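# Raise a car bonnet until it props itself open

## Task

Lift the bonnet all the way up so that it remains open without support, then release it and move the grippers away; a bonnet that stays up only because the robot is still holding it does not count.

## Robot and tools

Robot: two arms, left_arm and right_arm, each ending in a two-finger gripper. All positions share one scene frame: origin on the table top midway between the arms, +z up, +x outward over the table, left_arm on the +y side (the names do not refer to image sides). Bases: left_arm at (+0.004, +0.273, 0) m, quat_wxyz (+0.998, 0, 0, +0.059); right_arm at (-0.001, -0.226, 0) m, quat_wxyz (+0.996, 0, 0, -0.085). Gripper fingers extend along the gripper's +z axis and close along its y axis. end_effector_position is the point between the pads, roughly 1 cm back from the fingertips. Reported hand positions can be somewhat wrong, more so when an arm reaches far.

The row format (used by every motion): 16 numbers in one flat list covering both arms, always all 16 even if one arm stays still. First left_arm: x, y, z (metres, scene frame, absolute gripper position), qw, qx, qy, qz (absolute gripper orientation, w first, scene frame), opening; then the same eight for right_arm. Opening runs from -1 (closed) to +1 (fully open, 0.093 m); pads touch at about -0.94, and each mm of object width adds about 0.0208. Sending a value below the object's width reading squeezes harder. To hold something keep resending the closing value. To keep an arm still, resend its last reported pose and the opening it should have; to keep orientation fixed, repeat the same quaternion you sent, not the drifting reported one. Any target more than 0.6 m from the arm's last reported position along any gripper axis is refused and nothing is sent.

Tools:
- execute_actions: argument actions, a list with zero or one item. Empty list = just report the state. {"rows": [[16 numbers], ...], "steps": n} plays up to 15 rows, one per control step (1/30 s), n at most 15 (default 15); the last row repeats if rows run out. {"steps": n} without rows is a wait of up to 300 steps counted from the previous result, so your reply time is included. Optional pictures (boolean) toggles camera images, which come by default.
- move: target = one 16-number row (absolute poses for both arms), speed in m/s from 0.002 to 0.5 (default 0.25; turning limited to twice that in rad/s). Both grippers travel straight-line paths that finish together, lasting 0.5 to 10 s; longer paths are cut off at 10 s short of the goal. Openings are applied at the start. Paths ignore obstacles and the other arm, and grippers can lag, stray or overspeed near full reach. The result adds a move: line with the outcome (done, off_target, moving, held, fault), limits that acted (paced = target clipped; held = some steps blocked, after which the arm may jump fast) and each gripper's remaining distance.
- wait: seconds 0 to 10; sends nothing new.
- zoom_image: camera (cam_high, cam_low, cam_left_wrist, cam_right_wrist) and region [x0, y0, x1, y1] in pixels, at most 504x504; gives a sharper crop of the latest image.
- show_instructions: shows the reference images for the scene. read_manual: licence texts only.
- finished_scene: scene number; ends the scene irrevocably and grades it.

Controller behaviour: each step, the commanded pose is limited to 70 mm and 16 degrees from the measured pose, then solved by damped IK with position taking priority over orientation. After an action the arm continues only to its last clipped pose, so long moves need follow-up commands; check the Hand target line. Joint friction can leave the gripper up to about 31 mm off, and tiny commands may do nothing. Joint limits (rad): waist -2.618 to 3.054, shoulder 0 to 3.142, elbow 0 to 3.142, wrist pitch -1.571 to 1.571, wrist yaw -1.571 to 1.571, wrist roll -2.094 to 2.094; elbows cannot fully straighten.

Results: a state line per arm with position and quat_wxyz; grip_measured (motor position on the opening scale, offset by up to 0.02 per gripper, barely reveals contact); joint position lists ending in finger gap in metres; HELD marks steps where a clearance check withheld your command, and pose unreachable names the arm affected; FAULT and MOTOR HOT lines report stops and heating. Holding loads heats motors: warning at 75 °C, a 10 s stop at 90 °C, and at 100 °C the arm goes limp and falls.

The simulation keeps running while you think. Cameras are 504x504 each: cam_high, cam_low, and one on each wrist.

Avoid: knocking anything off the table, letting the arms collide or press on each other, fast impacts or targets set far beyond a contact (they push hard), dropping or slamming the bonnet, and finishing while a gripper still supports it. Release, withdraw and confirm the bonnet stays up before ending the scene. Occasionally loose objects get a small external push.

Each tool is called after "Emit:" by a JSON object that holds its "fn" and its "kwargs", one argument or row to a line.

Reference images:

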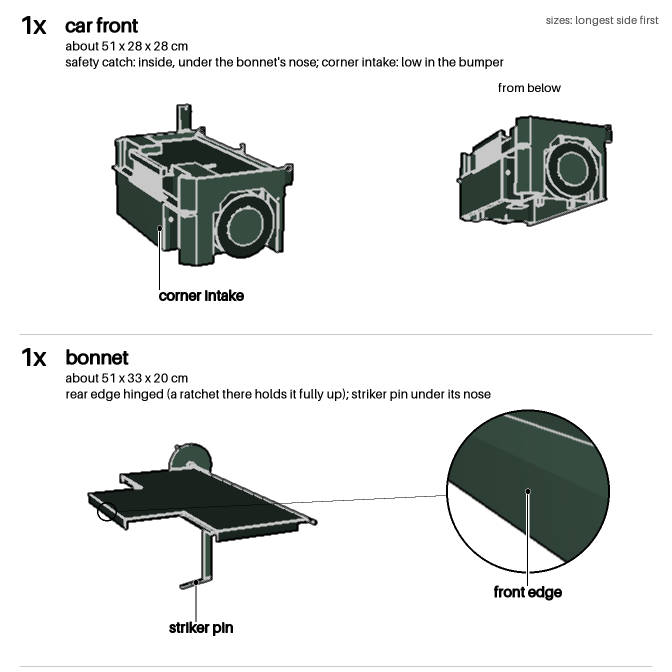

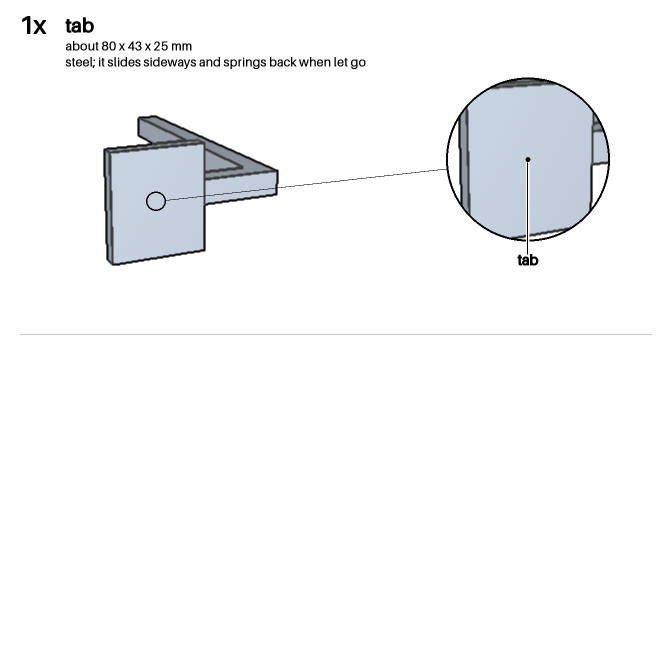

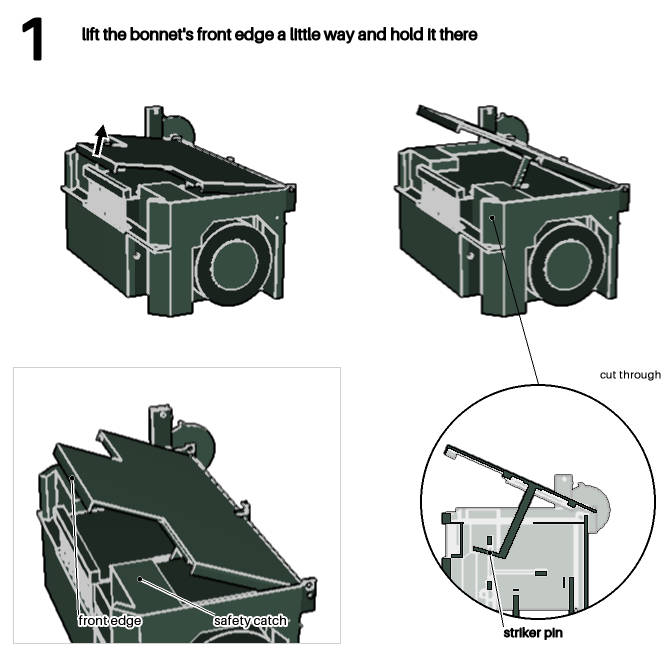

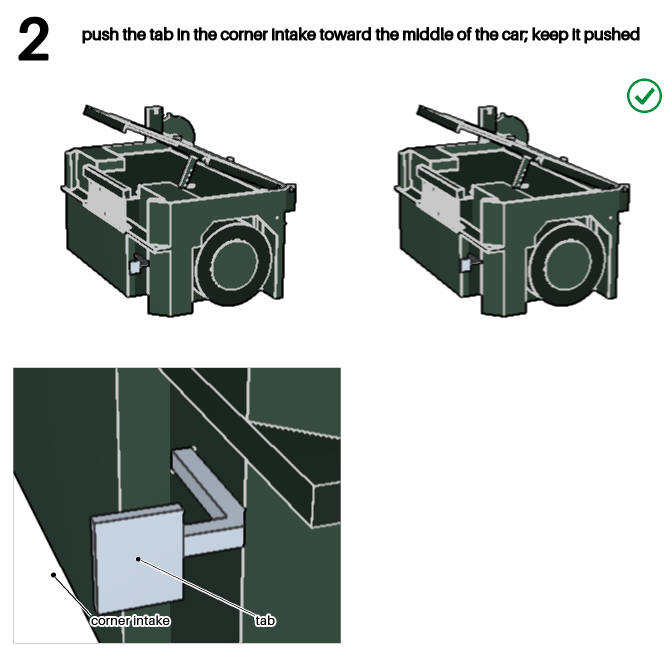

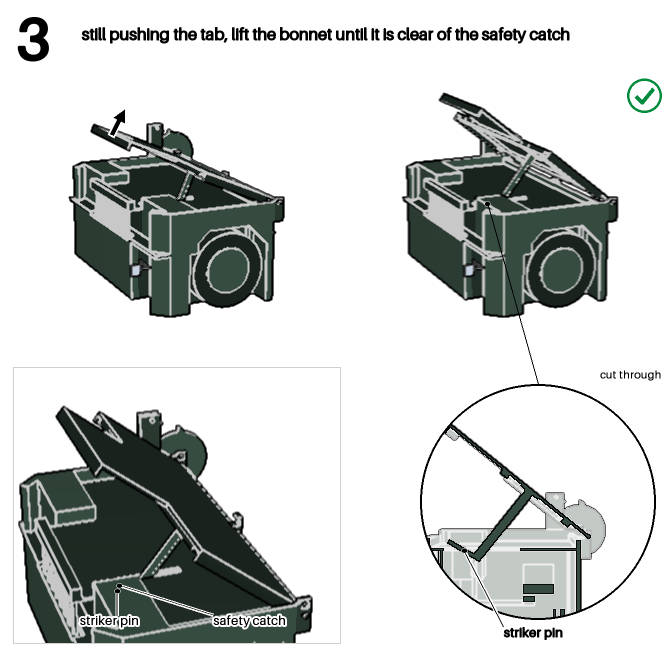

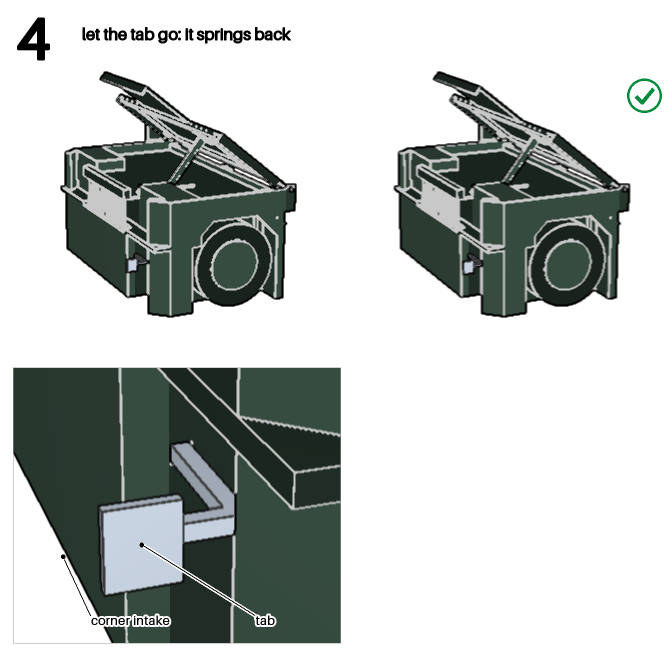

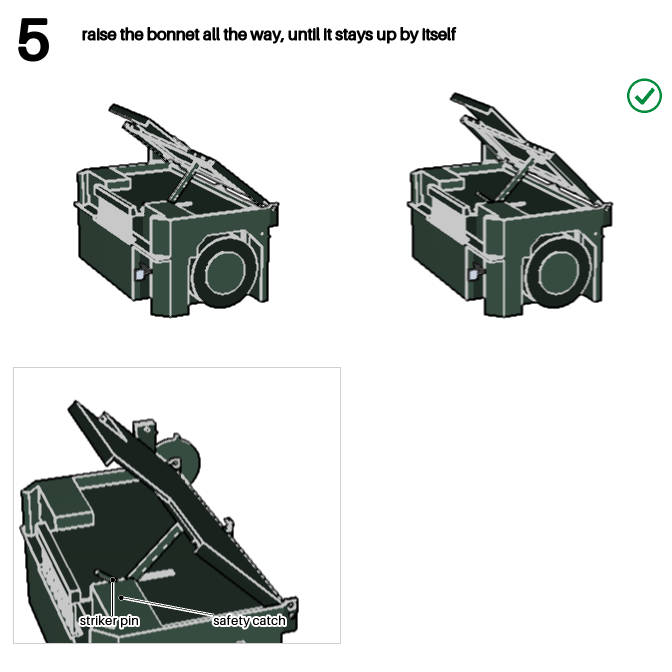

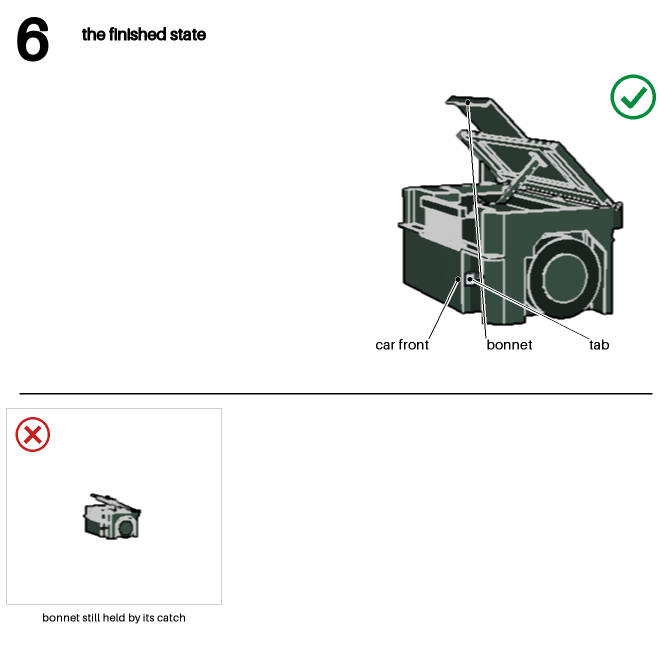

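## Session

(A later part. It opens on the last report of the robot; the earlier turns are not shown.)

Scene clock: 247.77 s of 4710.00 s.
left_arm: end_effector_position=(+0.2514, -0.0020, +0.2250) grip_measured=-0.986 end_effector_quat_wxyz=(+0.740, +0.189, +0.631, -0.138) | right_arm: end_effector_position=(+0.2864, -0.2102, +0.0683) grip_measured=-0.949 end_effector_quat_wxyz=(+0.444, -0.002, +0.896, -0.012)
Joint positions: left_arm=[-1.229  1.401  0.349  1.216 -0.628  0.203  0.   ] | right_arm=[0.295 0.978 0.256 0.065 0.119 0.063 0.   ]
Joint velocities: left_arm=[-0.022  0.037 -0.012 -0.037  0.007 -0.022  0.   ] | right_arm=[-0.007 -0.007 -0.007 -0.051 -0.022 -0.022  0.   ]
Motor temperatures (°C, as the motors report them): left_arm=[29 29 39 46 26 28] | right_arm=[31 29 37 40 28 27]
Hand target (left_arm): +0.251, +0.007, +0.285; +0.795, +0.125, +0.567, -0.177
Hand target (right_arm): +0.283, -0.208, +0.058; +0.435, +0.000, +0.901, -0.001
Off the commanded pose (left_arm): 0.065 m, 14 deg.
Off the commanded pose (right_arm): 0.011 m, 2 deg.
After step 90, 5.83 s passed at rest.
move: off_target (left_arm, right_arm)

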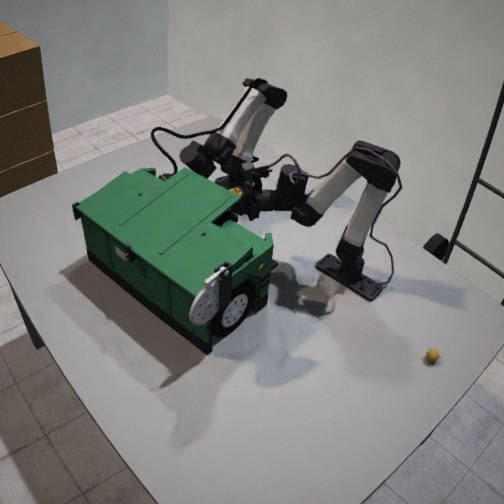

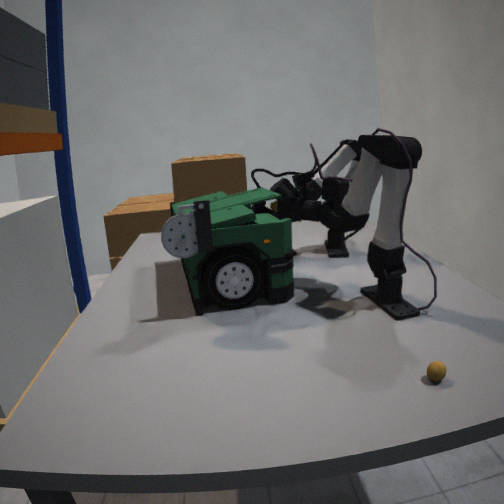

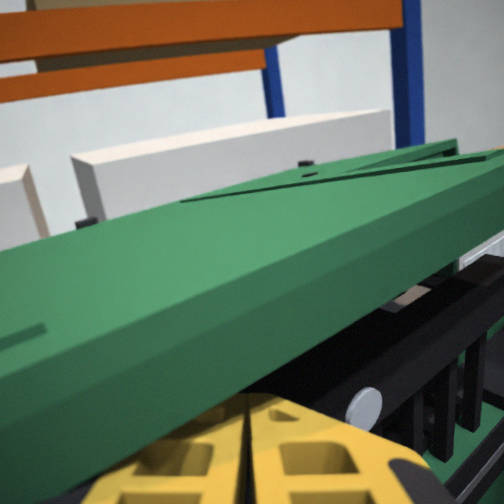

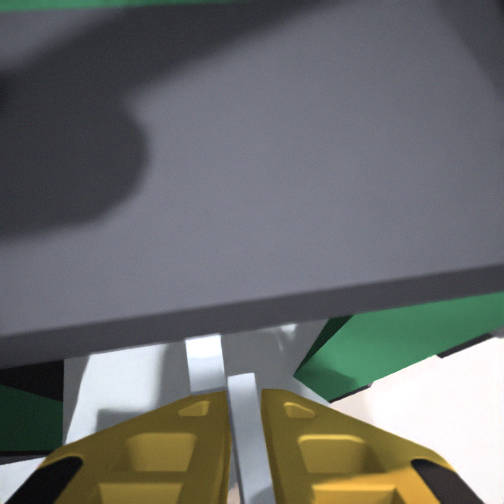

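Emit:
{"fn": "move", "kwargs": {
  "target": [0.255,0.0,0.28,0.8,0.124,0.56,-0.177,-1,0.283,-0.145,0.058,0.431,-0.118,0.892,0.057,-1],
  "speed": 0.05
}}

Scene clock: 254.00 s of 4710.00 s.
left_arm: end_effector_position=(+0.2522, -0.0027, +0.2270) grip_measured=-0.986 end_effector_quat_wxyz=(+0.752, +0.178, +0.619, -0.140) | right_arm: end_effector_position=(+0.2857, -0.2054, +0.0688) grip_measured=-0.949 end_effector_quat_wxyz=(+0.446, -0.016, +0.894, -0.041)
Joint positions: left_arm=[-1.231  1.459  0.345  1.327 -0.637  0.224  0.   ] | right_arm=[0.37  0.984 0.256 0.068 0.219 0.057 0.   ]
Joint velocities: left_arm=[ 0.002  0.022 -0.017 -0.037  0.007 -0.037  0.   ] | right_arm=[-0.002 -0.002 -0.007 -0.022  0.051  0.051  0.   ]
Motor temperatures (°C, as the motors report them): left_arm=[29 30 40 49 26 29] | right_arm=[31 28 37 40 28 27]
Hand target (left_arm): +0.252, +0.005, +0.277; +0.797, +0.125, +0.564, -0.176
Hand target (right_arm): +0.275, -0.152, +0.061; +0.430, -0.112, +0.894, +0.052
Off the commanded pose (left_arm): 0.053 m, 11 deg.
Off the commanded pose (right_arm): 0.061 m, 16 deg; orientation clipped at the last step of the last action.
After step 90, 0.27 s passed at rest.
move: off_target (left_arm, right_arm); limits=paced

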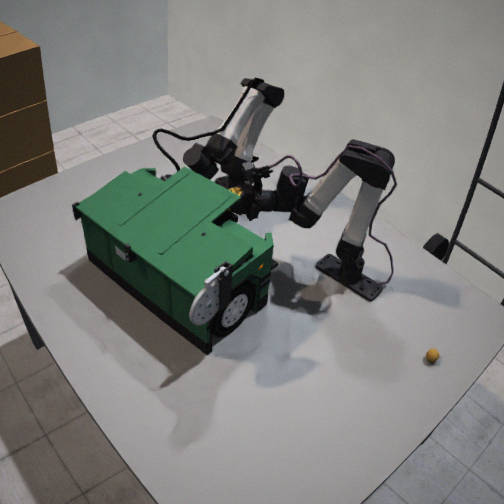

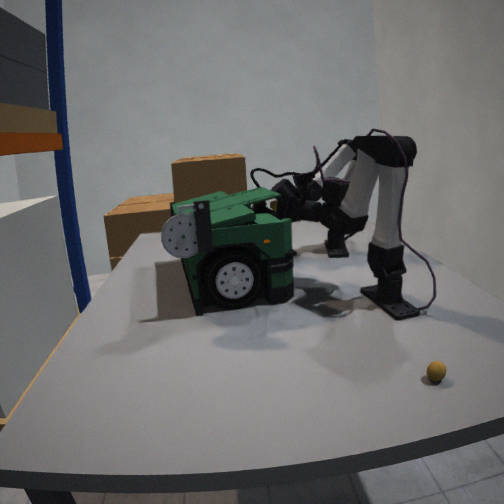

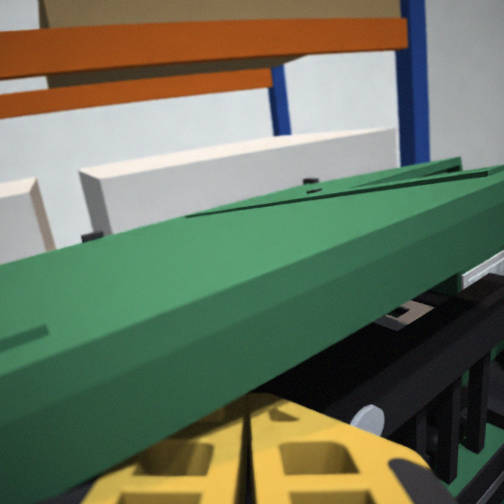

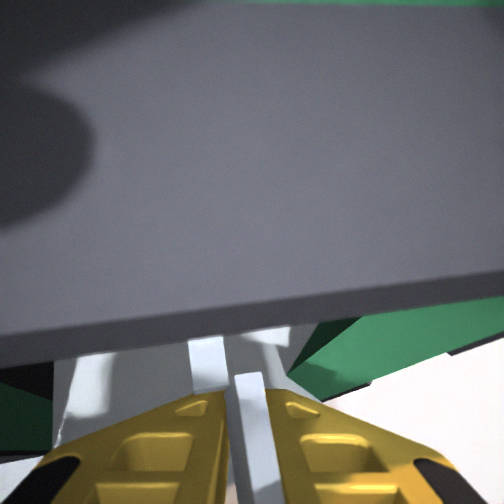

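Emit:
{"fn": "move", "kwargs": {
  "target": [0.215,0.02,0.24,0.69,0.153,0.69,-0.153,-1,0.283,-0.208,0.058,0.435,0,0.9,0,-1],
  "speed": 0.06
}}

Emit:
{"fn": "move", "kwargs": {
  "target": [0.215,0.02,0.245,0.596,0.596,0.38,0.38,-1,0.283,-0.208,0.058,0.435,0,0.9,0,-1]
}}

Scene clock: 276.90 s of 4710.00 s.
left_arm: end_effector_position=(+0.2166, +0.0216, +0.2244) grip_measured=-0.986 end_effector_quat_wxyz=(+0.683, +0.169, +0.698, -0.136) | right_arm: end_effector_position=(+0.2865, -0.2108, +0.0682) grip_measured=-0.949 end_effector_quat_wxyz=(+0.444, +0.002, +0.896, -0.013)
Joint positions: left_arm=[-1.372  1.053  0.363  0.645 -0.819  0.007  0.   ] | right_arm=[0.297 0.979 0.256 0.066 0.125 0.069 0.   ]
Joint velocities: left_arm=[-0.002  0.012  0.002 -0.095 -0.095  0.007  0.   ] | right_arm=[-0.017 -0.002  0.007  0.022 -0.037 -0.037  0.   ]
Motor temperatures (°C, as the motors report them): left_arm=[29 30 40 55 26 29] | right_arm=[33 29 37 40 32 27]
Hand target (left_arm): +0.215, +0.020, +0.241; +0.690, +0.152, +0.691, -0.153
Hand target (right_arm): +0.283, -0.208, +0.059; +0.435, +0.000, +0.900, -0.001
Off the commanded pose (left_arm): 0.016 m, 3 deg.
Off the commanded pose (right_arm): 0.011 m, 2 deg.
After step 90, 17.67 s passed at rest.
move: off_target (left_arm, right_arm)

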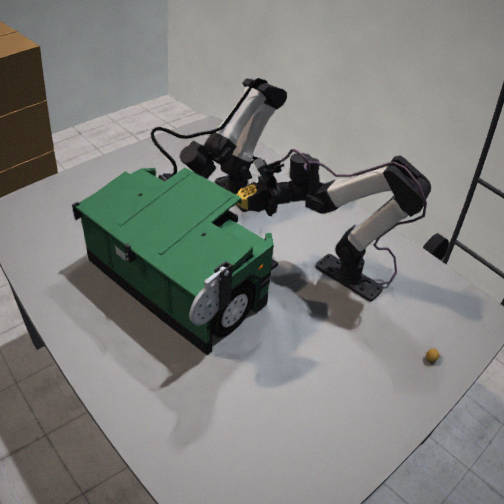

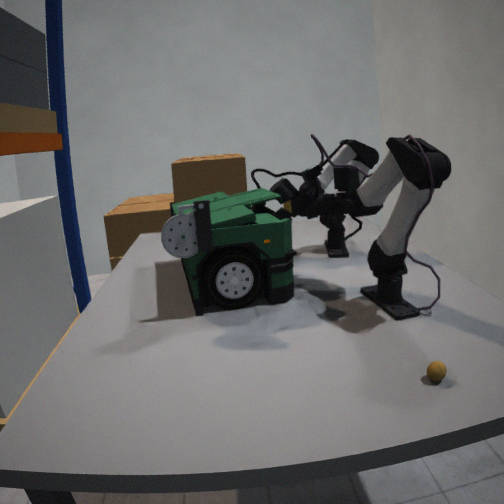

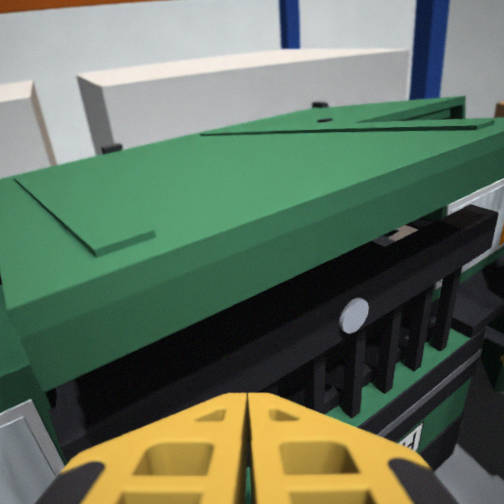

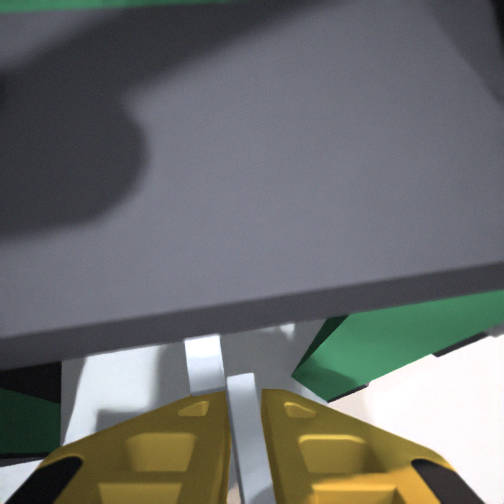

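Scene clock: 280.53 s of 4710.00 s.
left_arm: end_effector_position=(+0.2170, +0.0227, +0.2281) grip_measured=-0.986 end_effector_quat_wxyz=(+0.579, +0.610, +0.381, +0.384) | right_arm: end_effector_position=(+0.2864, -0.2107, +0.0685) grip_measured=-0.949 end_effector_quat_wxyz=(+0.444, +0.000, +0.896, -0.013)
Joint positions: left_arm=[-1.372  1.04   0.377  0.612 -0.826  1.562  0.   ] | right_arm=[0.297 0.977 0.256 0.065 0.125 0.066 0.   ]
Joint velocities: left_arm=[-0.007 -0.012  0.002 -0.081  0.007 -0.037  0.   ] | right_arm=[-0.012 -0.002  0.007 -0.051  0.051  0.022  0.   ]
Motor temperatures (°C, as the motors report them): left_arm=[29 30 40 53 26 29] | right_arm=[33 28 37 40 31 27]
Hand target (left_arm): +0.215, +0.021, +0.245; +0.596, +0.596, +0.380, +0.380
Hand target (right_arm): +0.282, -0.208, +0.058; +0.435, +0.000, +0.901, -0.001
Off the commanded pose (left_arm): 0.017 m, 3 deg.
Off the commanded pose (right_arm): 0.011 m, 2 deg.
move: off_target (left_arm, right_arm)

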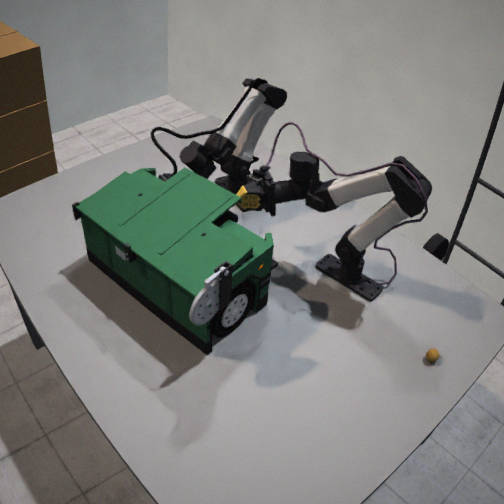

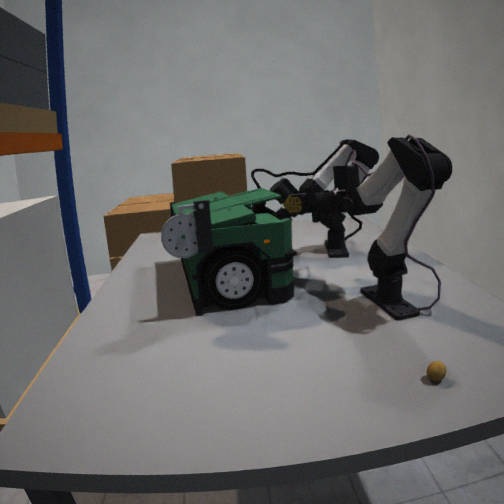

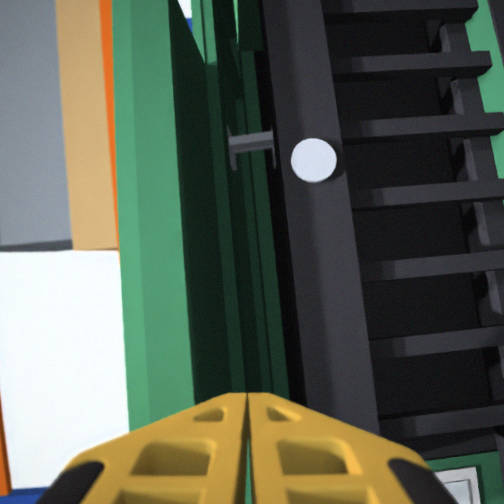

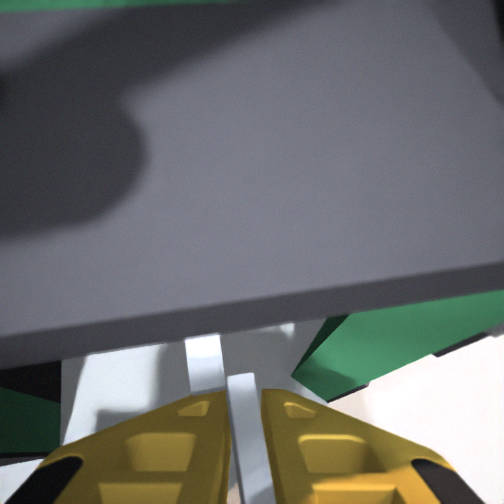

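Emit:
{"fn": "move", "kwargs": {
  "target": [0.27,0.0,0.243,0.596,0.596,0.38,0.38,-1,0.283,-0.208,0.058,0.435,0,0.9,0,-1],
  "speed": 0.03
}}

Scene clock: 286.63 s of 4710.00 s.
left_arm: end_effector_position=(+0.2477, +0.0008, +0.2123) grip_measured=-0.986 end_effector_quat_wxyz=(+0.571, +0.642, +0.358, +0.365) | right_arm: end_effector_position=(+0.2865, -0.2107, +0.0684) grip_measured=-0.949 end_effector_quat_wxyz=(+0.444, -0.000, +0.896, -0.012)
Joint positions: left_arm=[-1.23   1.195  0.432  0.665 -0.616  1.573  0.   ] | right_arm=[0.294 0.977 0.256 0.065 0.121 0.065 0.   ]
Joint velocities: left_arm=[ 0.007 -0.012 -0.012  0.022  0.066  0.022  0.   ] | right_arm=[-0.002 -0.022  0.002 -0.022 -0.051 -0.037  0.   ]
Motor temperatures (°C, as the motors report them): left_arm=[29 30 41 52 26 29] | right_arm=[32 28 37 41 30 27]
Hand target (left_arm): +0.267, +0.003, +0.243; +0.596, +0.597, +0.379, +0.381
Hand target (right_arm): +0.282, -0.208, +0.058; +0.435, +0.000, +0.901, -0.000
Off the commanded pose (left_arm): 0.038 m, 7 deg.
Off the commanded pose (right_arm): 0.011 m, 2 deg.
After step 90, 0.90 s passed at rest.
move: off_target (left_arm, right_arm)

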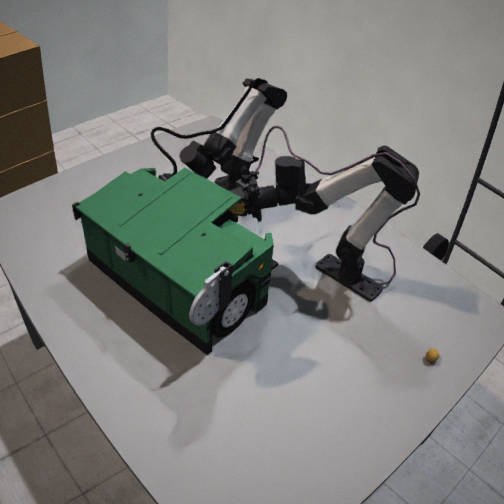

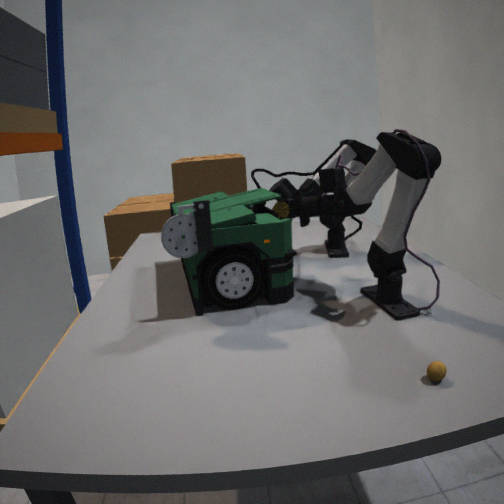

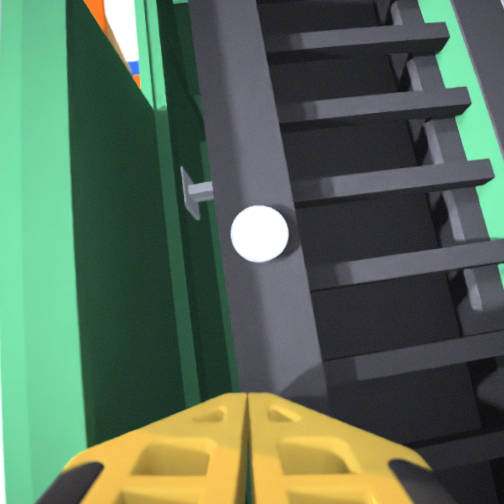

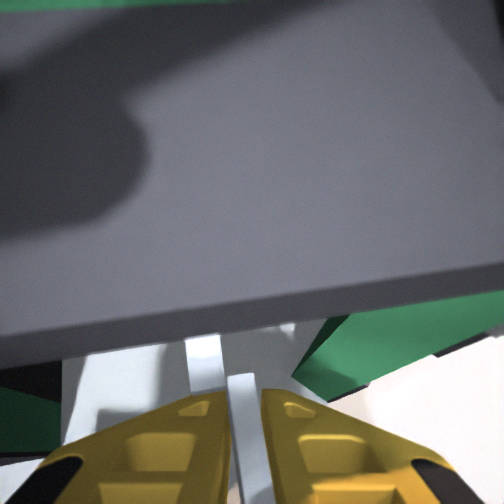

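Emit:
{"fn": "move", "kwargs": {
  "target": [0.243,0.005,0.262,0.62,0.57,0.40,0.36,-1,0.283,-0.208,0.058,0.435,0,0.9,0,-1],
  "speed": 0.03
}}

Scene clock: 292.60 s of 4710.00 s.
left_arm: end_effector_position=(+0.2404, +0.0052, +0.2193) grip_measured=-0.986 end_effector_quat_wxyz=(+0.575, +0.625, +0.386, +0.361) | right_arm: end_effector_position=(+0.2865, -0.2107, +0.0684) grip_measured=-0.949 end_effector_quat_wxyz=(+0.444, -0.001, +0.896, -0.013)
Joint positions: left_arm=[-1.275  1.157  0.443  0.611 -0.696  1.512  0.   ] | right_arm=[0.294 0.977 0.256 0.065 0.121 0.063 0.   ]
Joint velocities: left_arm=[-0.002  0.002 -0.007 -0.037  0.007 -0.022  0.   ] | right_arm=[ 0.012 -0.012  0.002  0.022  0.007 -0.051  0.   ]
Motor temperatures (°C, as the motors report them): left_arm=[29 30 42 52 26 29] | right_arm=[32 28 37 41 30 27]
Hand target (left_arm): +0.242, +0.008, +0.261; +0.620, +0.571, +0.402, +0.358
Hand target (right_arm): +0.283, -0.208, +0.058; +0.435, +0.000, +0.901, -0.001
Off the commanded pose (left_arm): 0.043 m, 8 deg.
Off the commanded pose (right_arm): 0.011 m, 2 deg.
move: off_target (left_arm, right_arm)

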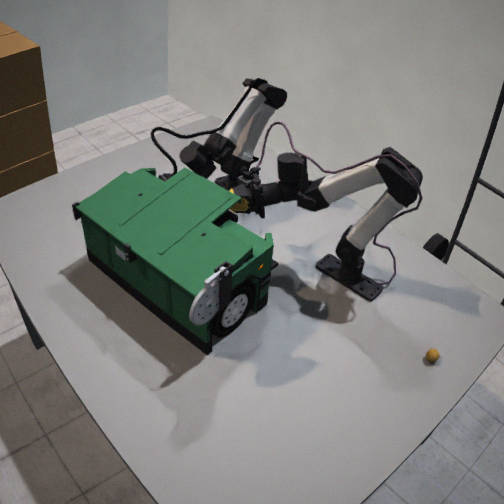

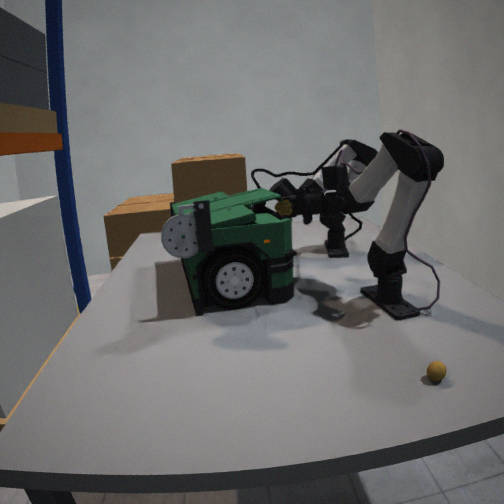

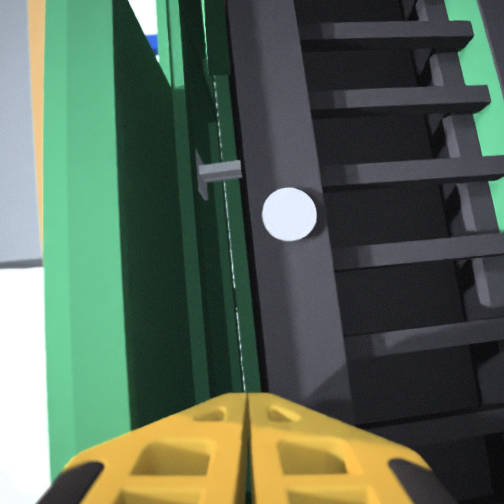

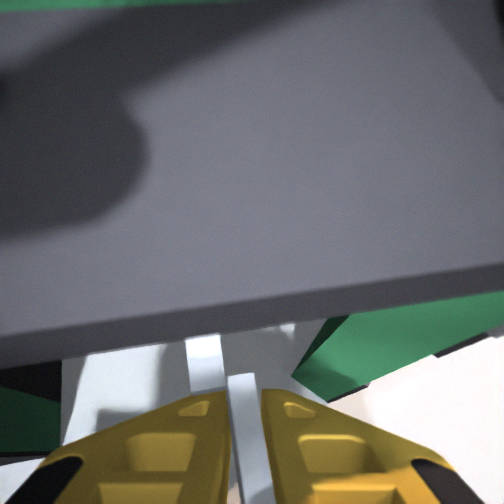

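Emit:
{"fn": "move", "kwargs": {
  "target": [0.2,0.025,0.262,0.596,0.596,0.38,0.38,0.6,0.283,-0.208,0.058,0.435,0,0.9,0,-1],
  "speed": 0.08
}}

Emit:
{"fn": "move", "kwargs": {
  "target": [0.25,0.005,0.266,0.596,0.596,0.38,0.38,0.6,0.283,-0.208,0.058,0.435,0,0.9,0,-1],
  "speed": 0.04
}}

Scene clock: 304.00 s of 4710.00 s.
left_arm: end_effector_position=(+0.2018, +0.0251, +0.2507) grip_measured=+0.599 end_effector_quat_wxyz=(+0.586, +0.607, +0.380, +0.380) | right_arm: end_effector_position=(+0.2864, -0.2107, +0.0684) grip_measured=-0.949 end_effector_quat_wxyz=(+0.444, -0.001, +0.896, -0.013)
Joint positions: left_arm=[-1.442  0.95   0.427  0.484 -0.887  1.556  0.074] | right_arm=[0.294 0.977 0.256 0.064 0.121 0.063 0.   ]
Joint velocities: left_arm=[-0.012  0.002  0.002 -0.007 -0.066  0.066 -0.   ] | right_arm=[ 0.007  0.002  0.002 -0.022 -0.007 -0.022  0.   ]
Motor temperatures (°C, as the motors report them): left_arm=[29 31 43 52 26 29] | right_arm=[31 28 37 42 29 27]
Hand target (left_arm): +0.199, +0.026, +0.261; +0.596, +0.597, +0.382, +0.378
Hand target (right_arm): +0.282, -0.208, +0.058; +0.435, +0.000, +0.901, -0.000
Off the commanded pose (left_arm): 0.011 m, 2 deg.
Off the commanded pose (right_arm): 0.011 m, 2 deg.
After step 90, 7.10 s passed at rest.
move: off_target (left_arm, right_arm)

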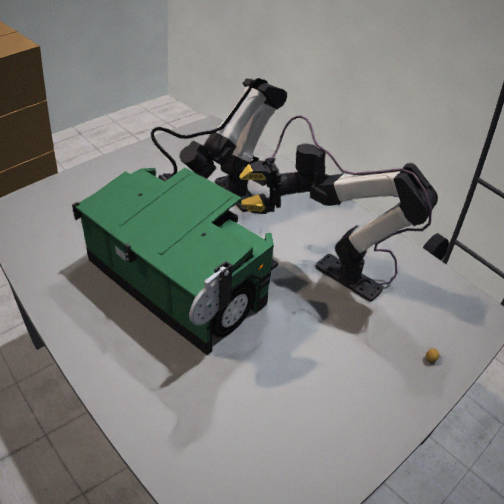

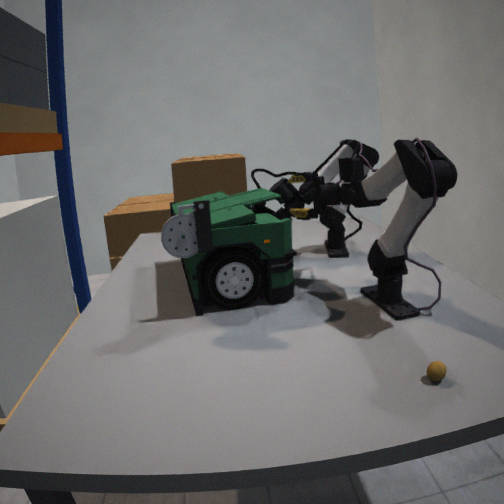

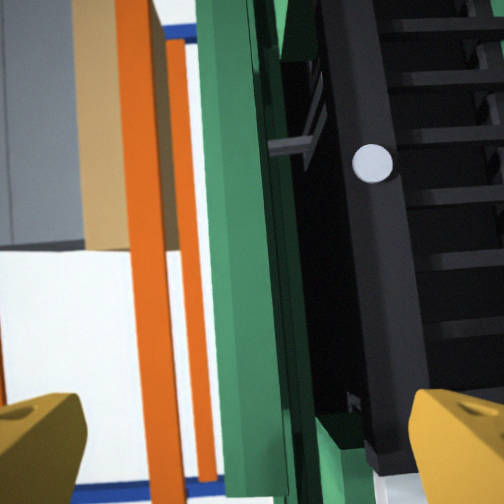

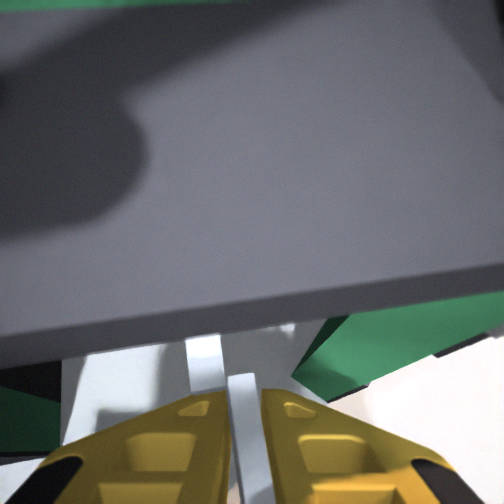

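Scene clock: 305.70 s of 4710.00 s.
left_arm: end_effector_position=(+0.2457, +0.0087, +0.2546) grip_measured=+0.599 end_effector_quat_wxyz=(+0.585, +0.607, +0.378, +0.382) | right_arm: end_effector_position=(+0.2864, -0.2107, +0.0684) grip_measured=-0.949 end_effector_quat_wxyz=(+0.444, -0.001, +0.896, -0.013)
Joint positions: left_arm=[-1.26   1.112  0.51   0.57  -0.705  1.571  0.074] | right_arm=[0.294 0.977 0.256 0.064 0.121 0.062 0.   ]
Joint velocities: left_arm=[-0.017 -0.012  0.007  0.022  0.037  0.081  0.   ] | right_arm=[-0.022 -0.007 -0.007  0.022 -0.037 -0.022  0.   ]
Motor temperatures (°C, as the motors report them): left_arm=[29 31 43 52 26 29] | right_arm=[31 28 37 42 29 27]
Hand target (left_arm): +0.250, +0.005, +0.266; +0.596, +0.596, +0.379, +0.382
Hand target (right_arm): +0.282, -0.208, +0.058; +0.435, +0.000, +0.901, -0.000
Off the commanded pose (left_arm): 0.013 m, 2 deg.
Off the commanded pose (right_arm): 0.011 m, 2 deg.
move: off_target (left_arm, right_arm)

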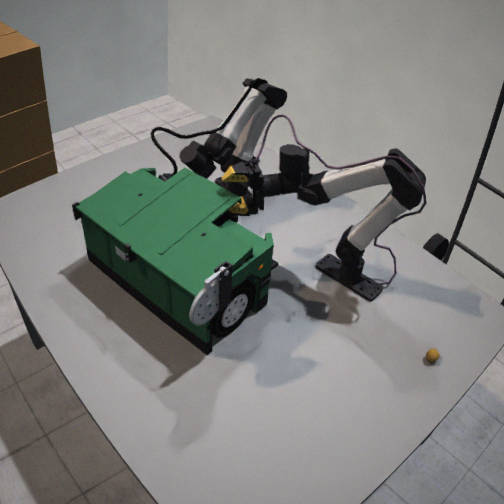

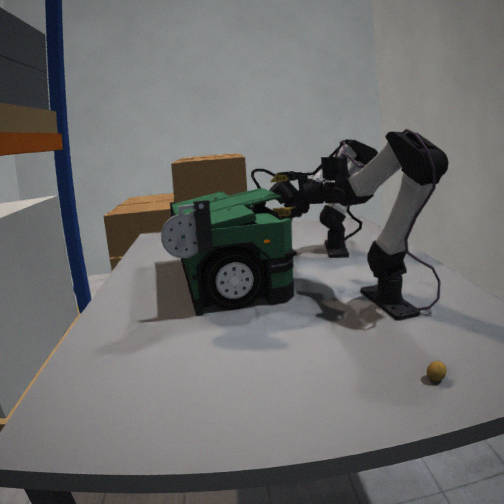

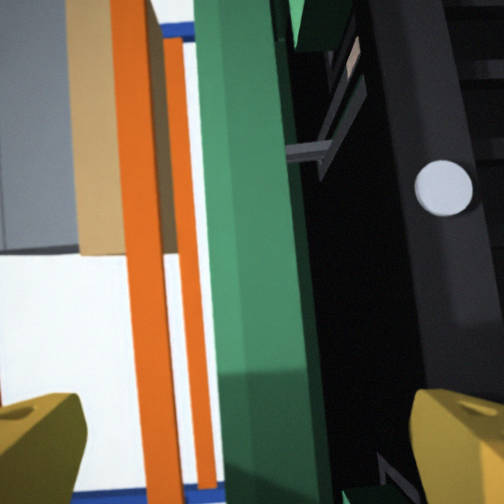

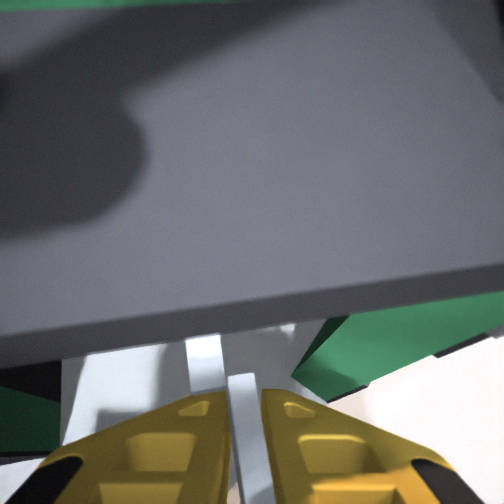

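Emit:
{"fn": "move", "kwargs": {
  "target": [0.285,-0.01,0.272,0.596,0.596,0.38,0.38,0.6,0.283,-0.208,0.058,0.435,0,0.9,0,-1],
  "speed": 0.04
}}

Scene clock: 310.73 s of 4710.00 s.
left_arm: end_effector_position=(+0.2624, -0.0183, +0.2708) grip_measured=+0.599 end_effector_quat_wxyz=(+0.611, +0.612, +0.357, +0.353) | right_arm: end_effector_position=(+0.2864, -0.2107, +0.0684) grip_measured=-0.949 end_effector_quat_wxyz=(+0.444, -0.002, +0.896, -0.013)
Joint positions: left_arm=[-1.196  1.207  0.608  0.595 -0.559  1.564  0.074] | right_arm=[0.294 0.977 0.256 0.064 0.121 0.061 0.   ]
Joint velocities: left_arm=[-0.002 -0.002  0.012 -0.037  0.051  0.037 -0.001] | right_arm=[-0.012  0.017 -0.012  0.037 -0.007 -0.007  0.   ]
Motor temperatures (°C, as the motors report them): left_arm=[29 30 43 51 26 29] | right_arm=[31 28 37 42 29 27]
Hand target (left_arm): +0.283, -0.009, +0.272; +0.596, +0.597, +0.379, +0.381
Hand target (right_arm): +0.282, -0.208, +0.058; +0.435, +0.000, +0.901, -0.000
Off the commanded pose (left_arm): 0.024 m, 5 deg.
Off the commanded pose (right_arm): 0.011 m, 2 deg.
After step 90, 0.60 s passed at rest.
move: off_target (left_arm, right_arm)

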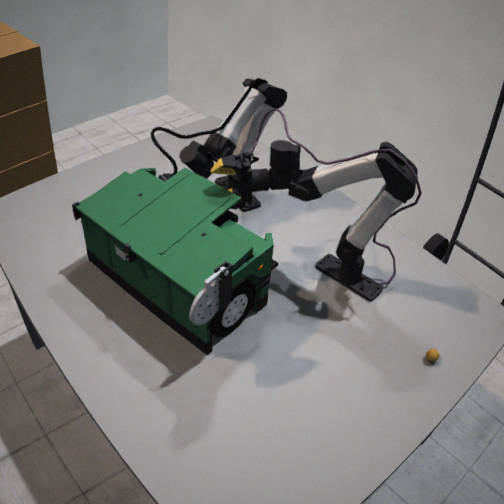

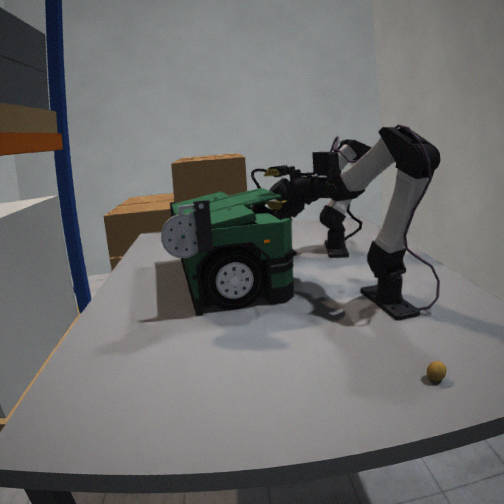

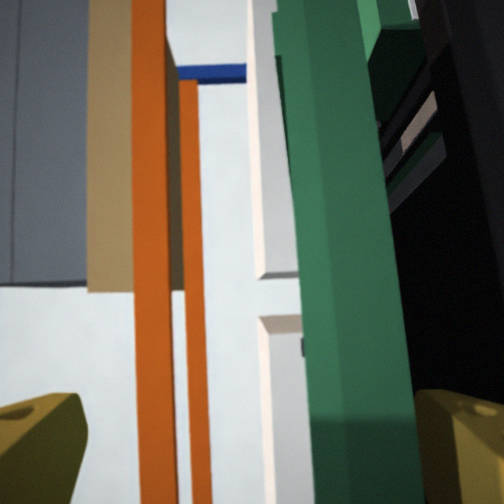

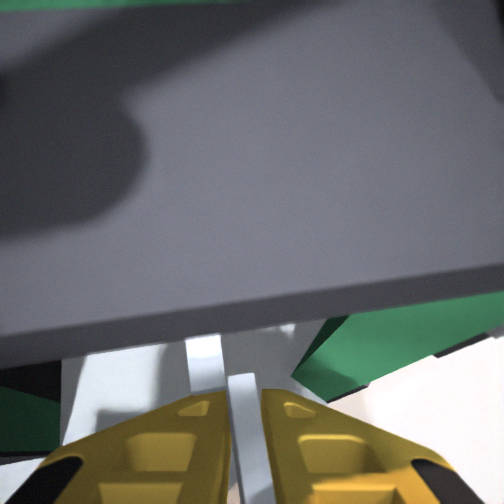

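Emit:
{"fn": "move", "kwargs": {
  "target": [0.305,-0.02,0.275,0.596,0.596,0.38,0.38,0.6,0.283,-0.208,0.058,0.435,0,0.9,0,-1],
  "speed": 0.04
}}

Scene clock: 315.17 s of 4710.00 s.
left_arm: end_effector_position=(+0.2807, -0.0249, +0.2752) grip_measured=+0.599 end_effector_quat_wxyz=(+0.612, +0.603, +0.366, +0.357) | right_arm: end_effector_position=(+0.2864, -0.2107, +0.0684) grip_measured=-0.949 end_effector_quat_wxyz=(+0.444, -0.002, +0.896, -0.013)
Joint positions: left_arm=[-1.156  1.278  0.664  0.619 -0.54   1.556  0.074] | right_arm=[0.294 0.977 0.256 0.064 0.121 0.061 0.   ]
Joint velocities: left_arm=[-0.012 -0.002  0.012  0.007  0.007 -0.007  0.   ] | right_arm=[ 0.007  0.007 -0.012 -0.007 -0.007  0.022  0.   ]
Motor temperatures (°C, as the motors report them): left_arm=[29 30 43 51 26 29] | right_arm=[31 28 37 42 29 27]
Hand target (left_arm): +0.303, -0.018, +0.275; +0.596, +0.596, +0.379, +0.381
Hand target (right_arm): +0.282, -0.208, +0.058; +0.435, +0.000, +0.901, -0.000
Off the commanded pose (left_arm): 0.025 m, 4 deg.
Off the commanded pose (right_arm): 0.011 m, 2 deg.
After step 90, 0.13 s passed at rest.
move: off_target (left_arm, right_arm)

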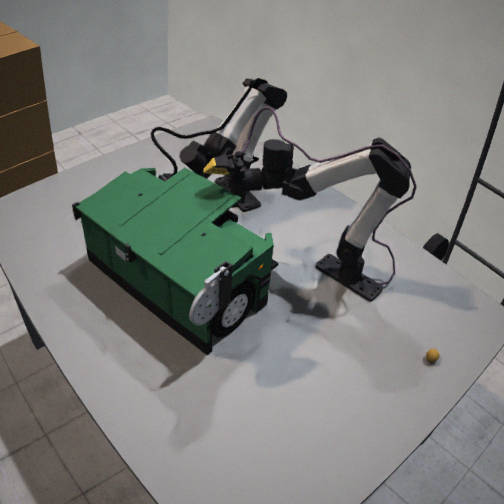

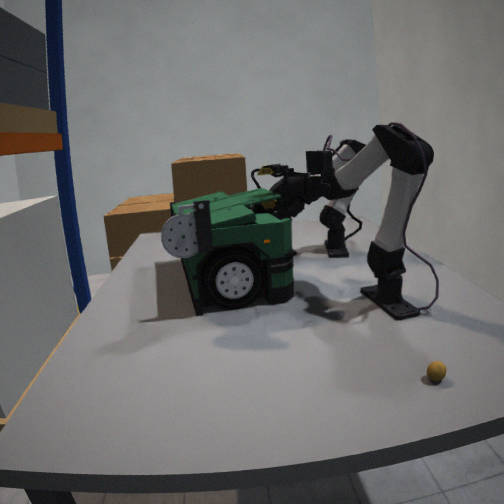

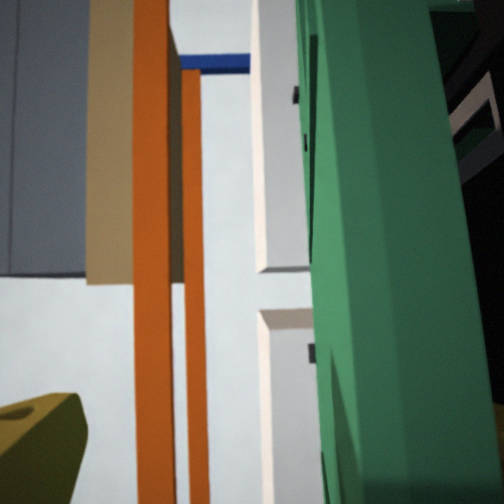

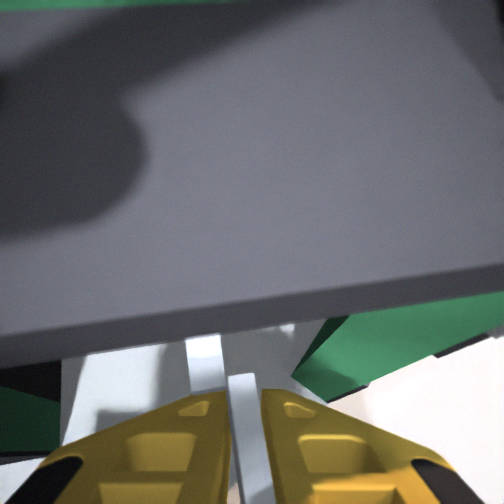

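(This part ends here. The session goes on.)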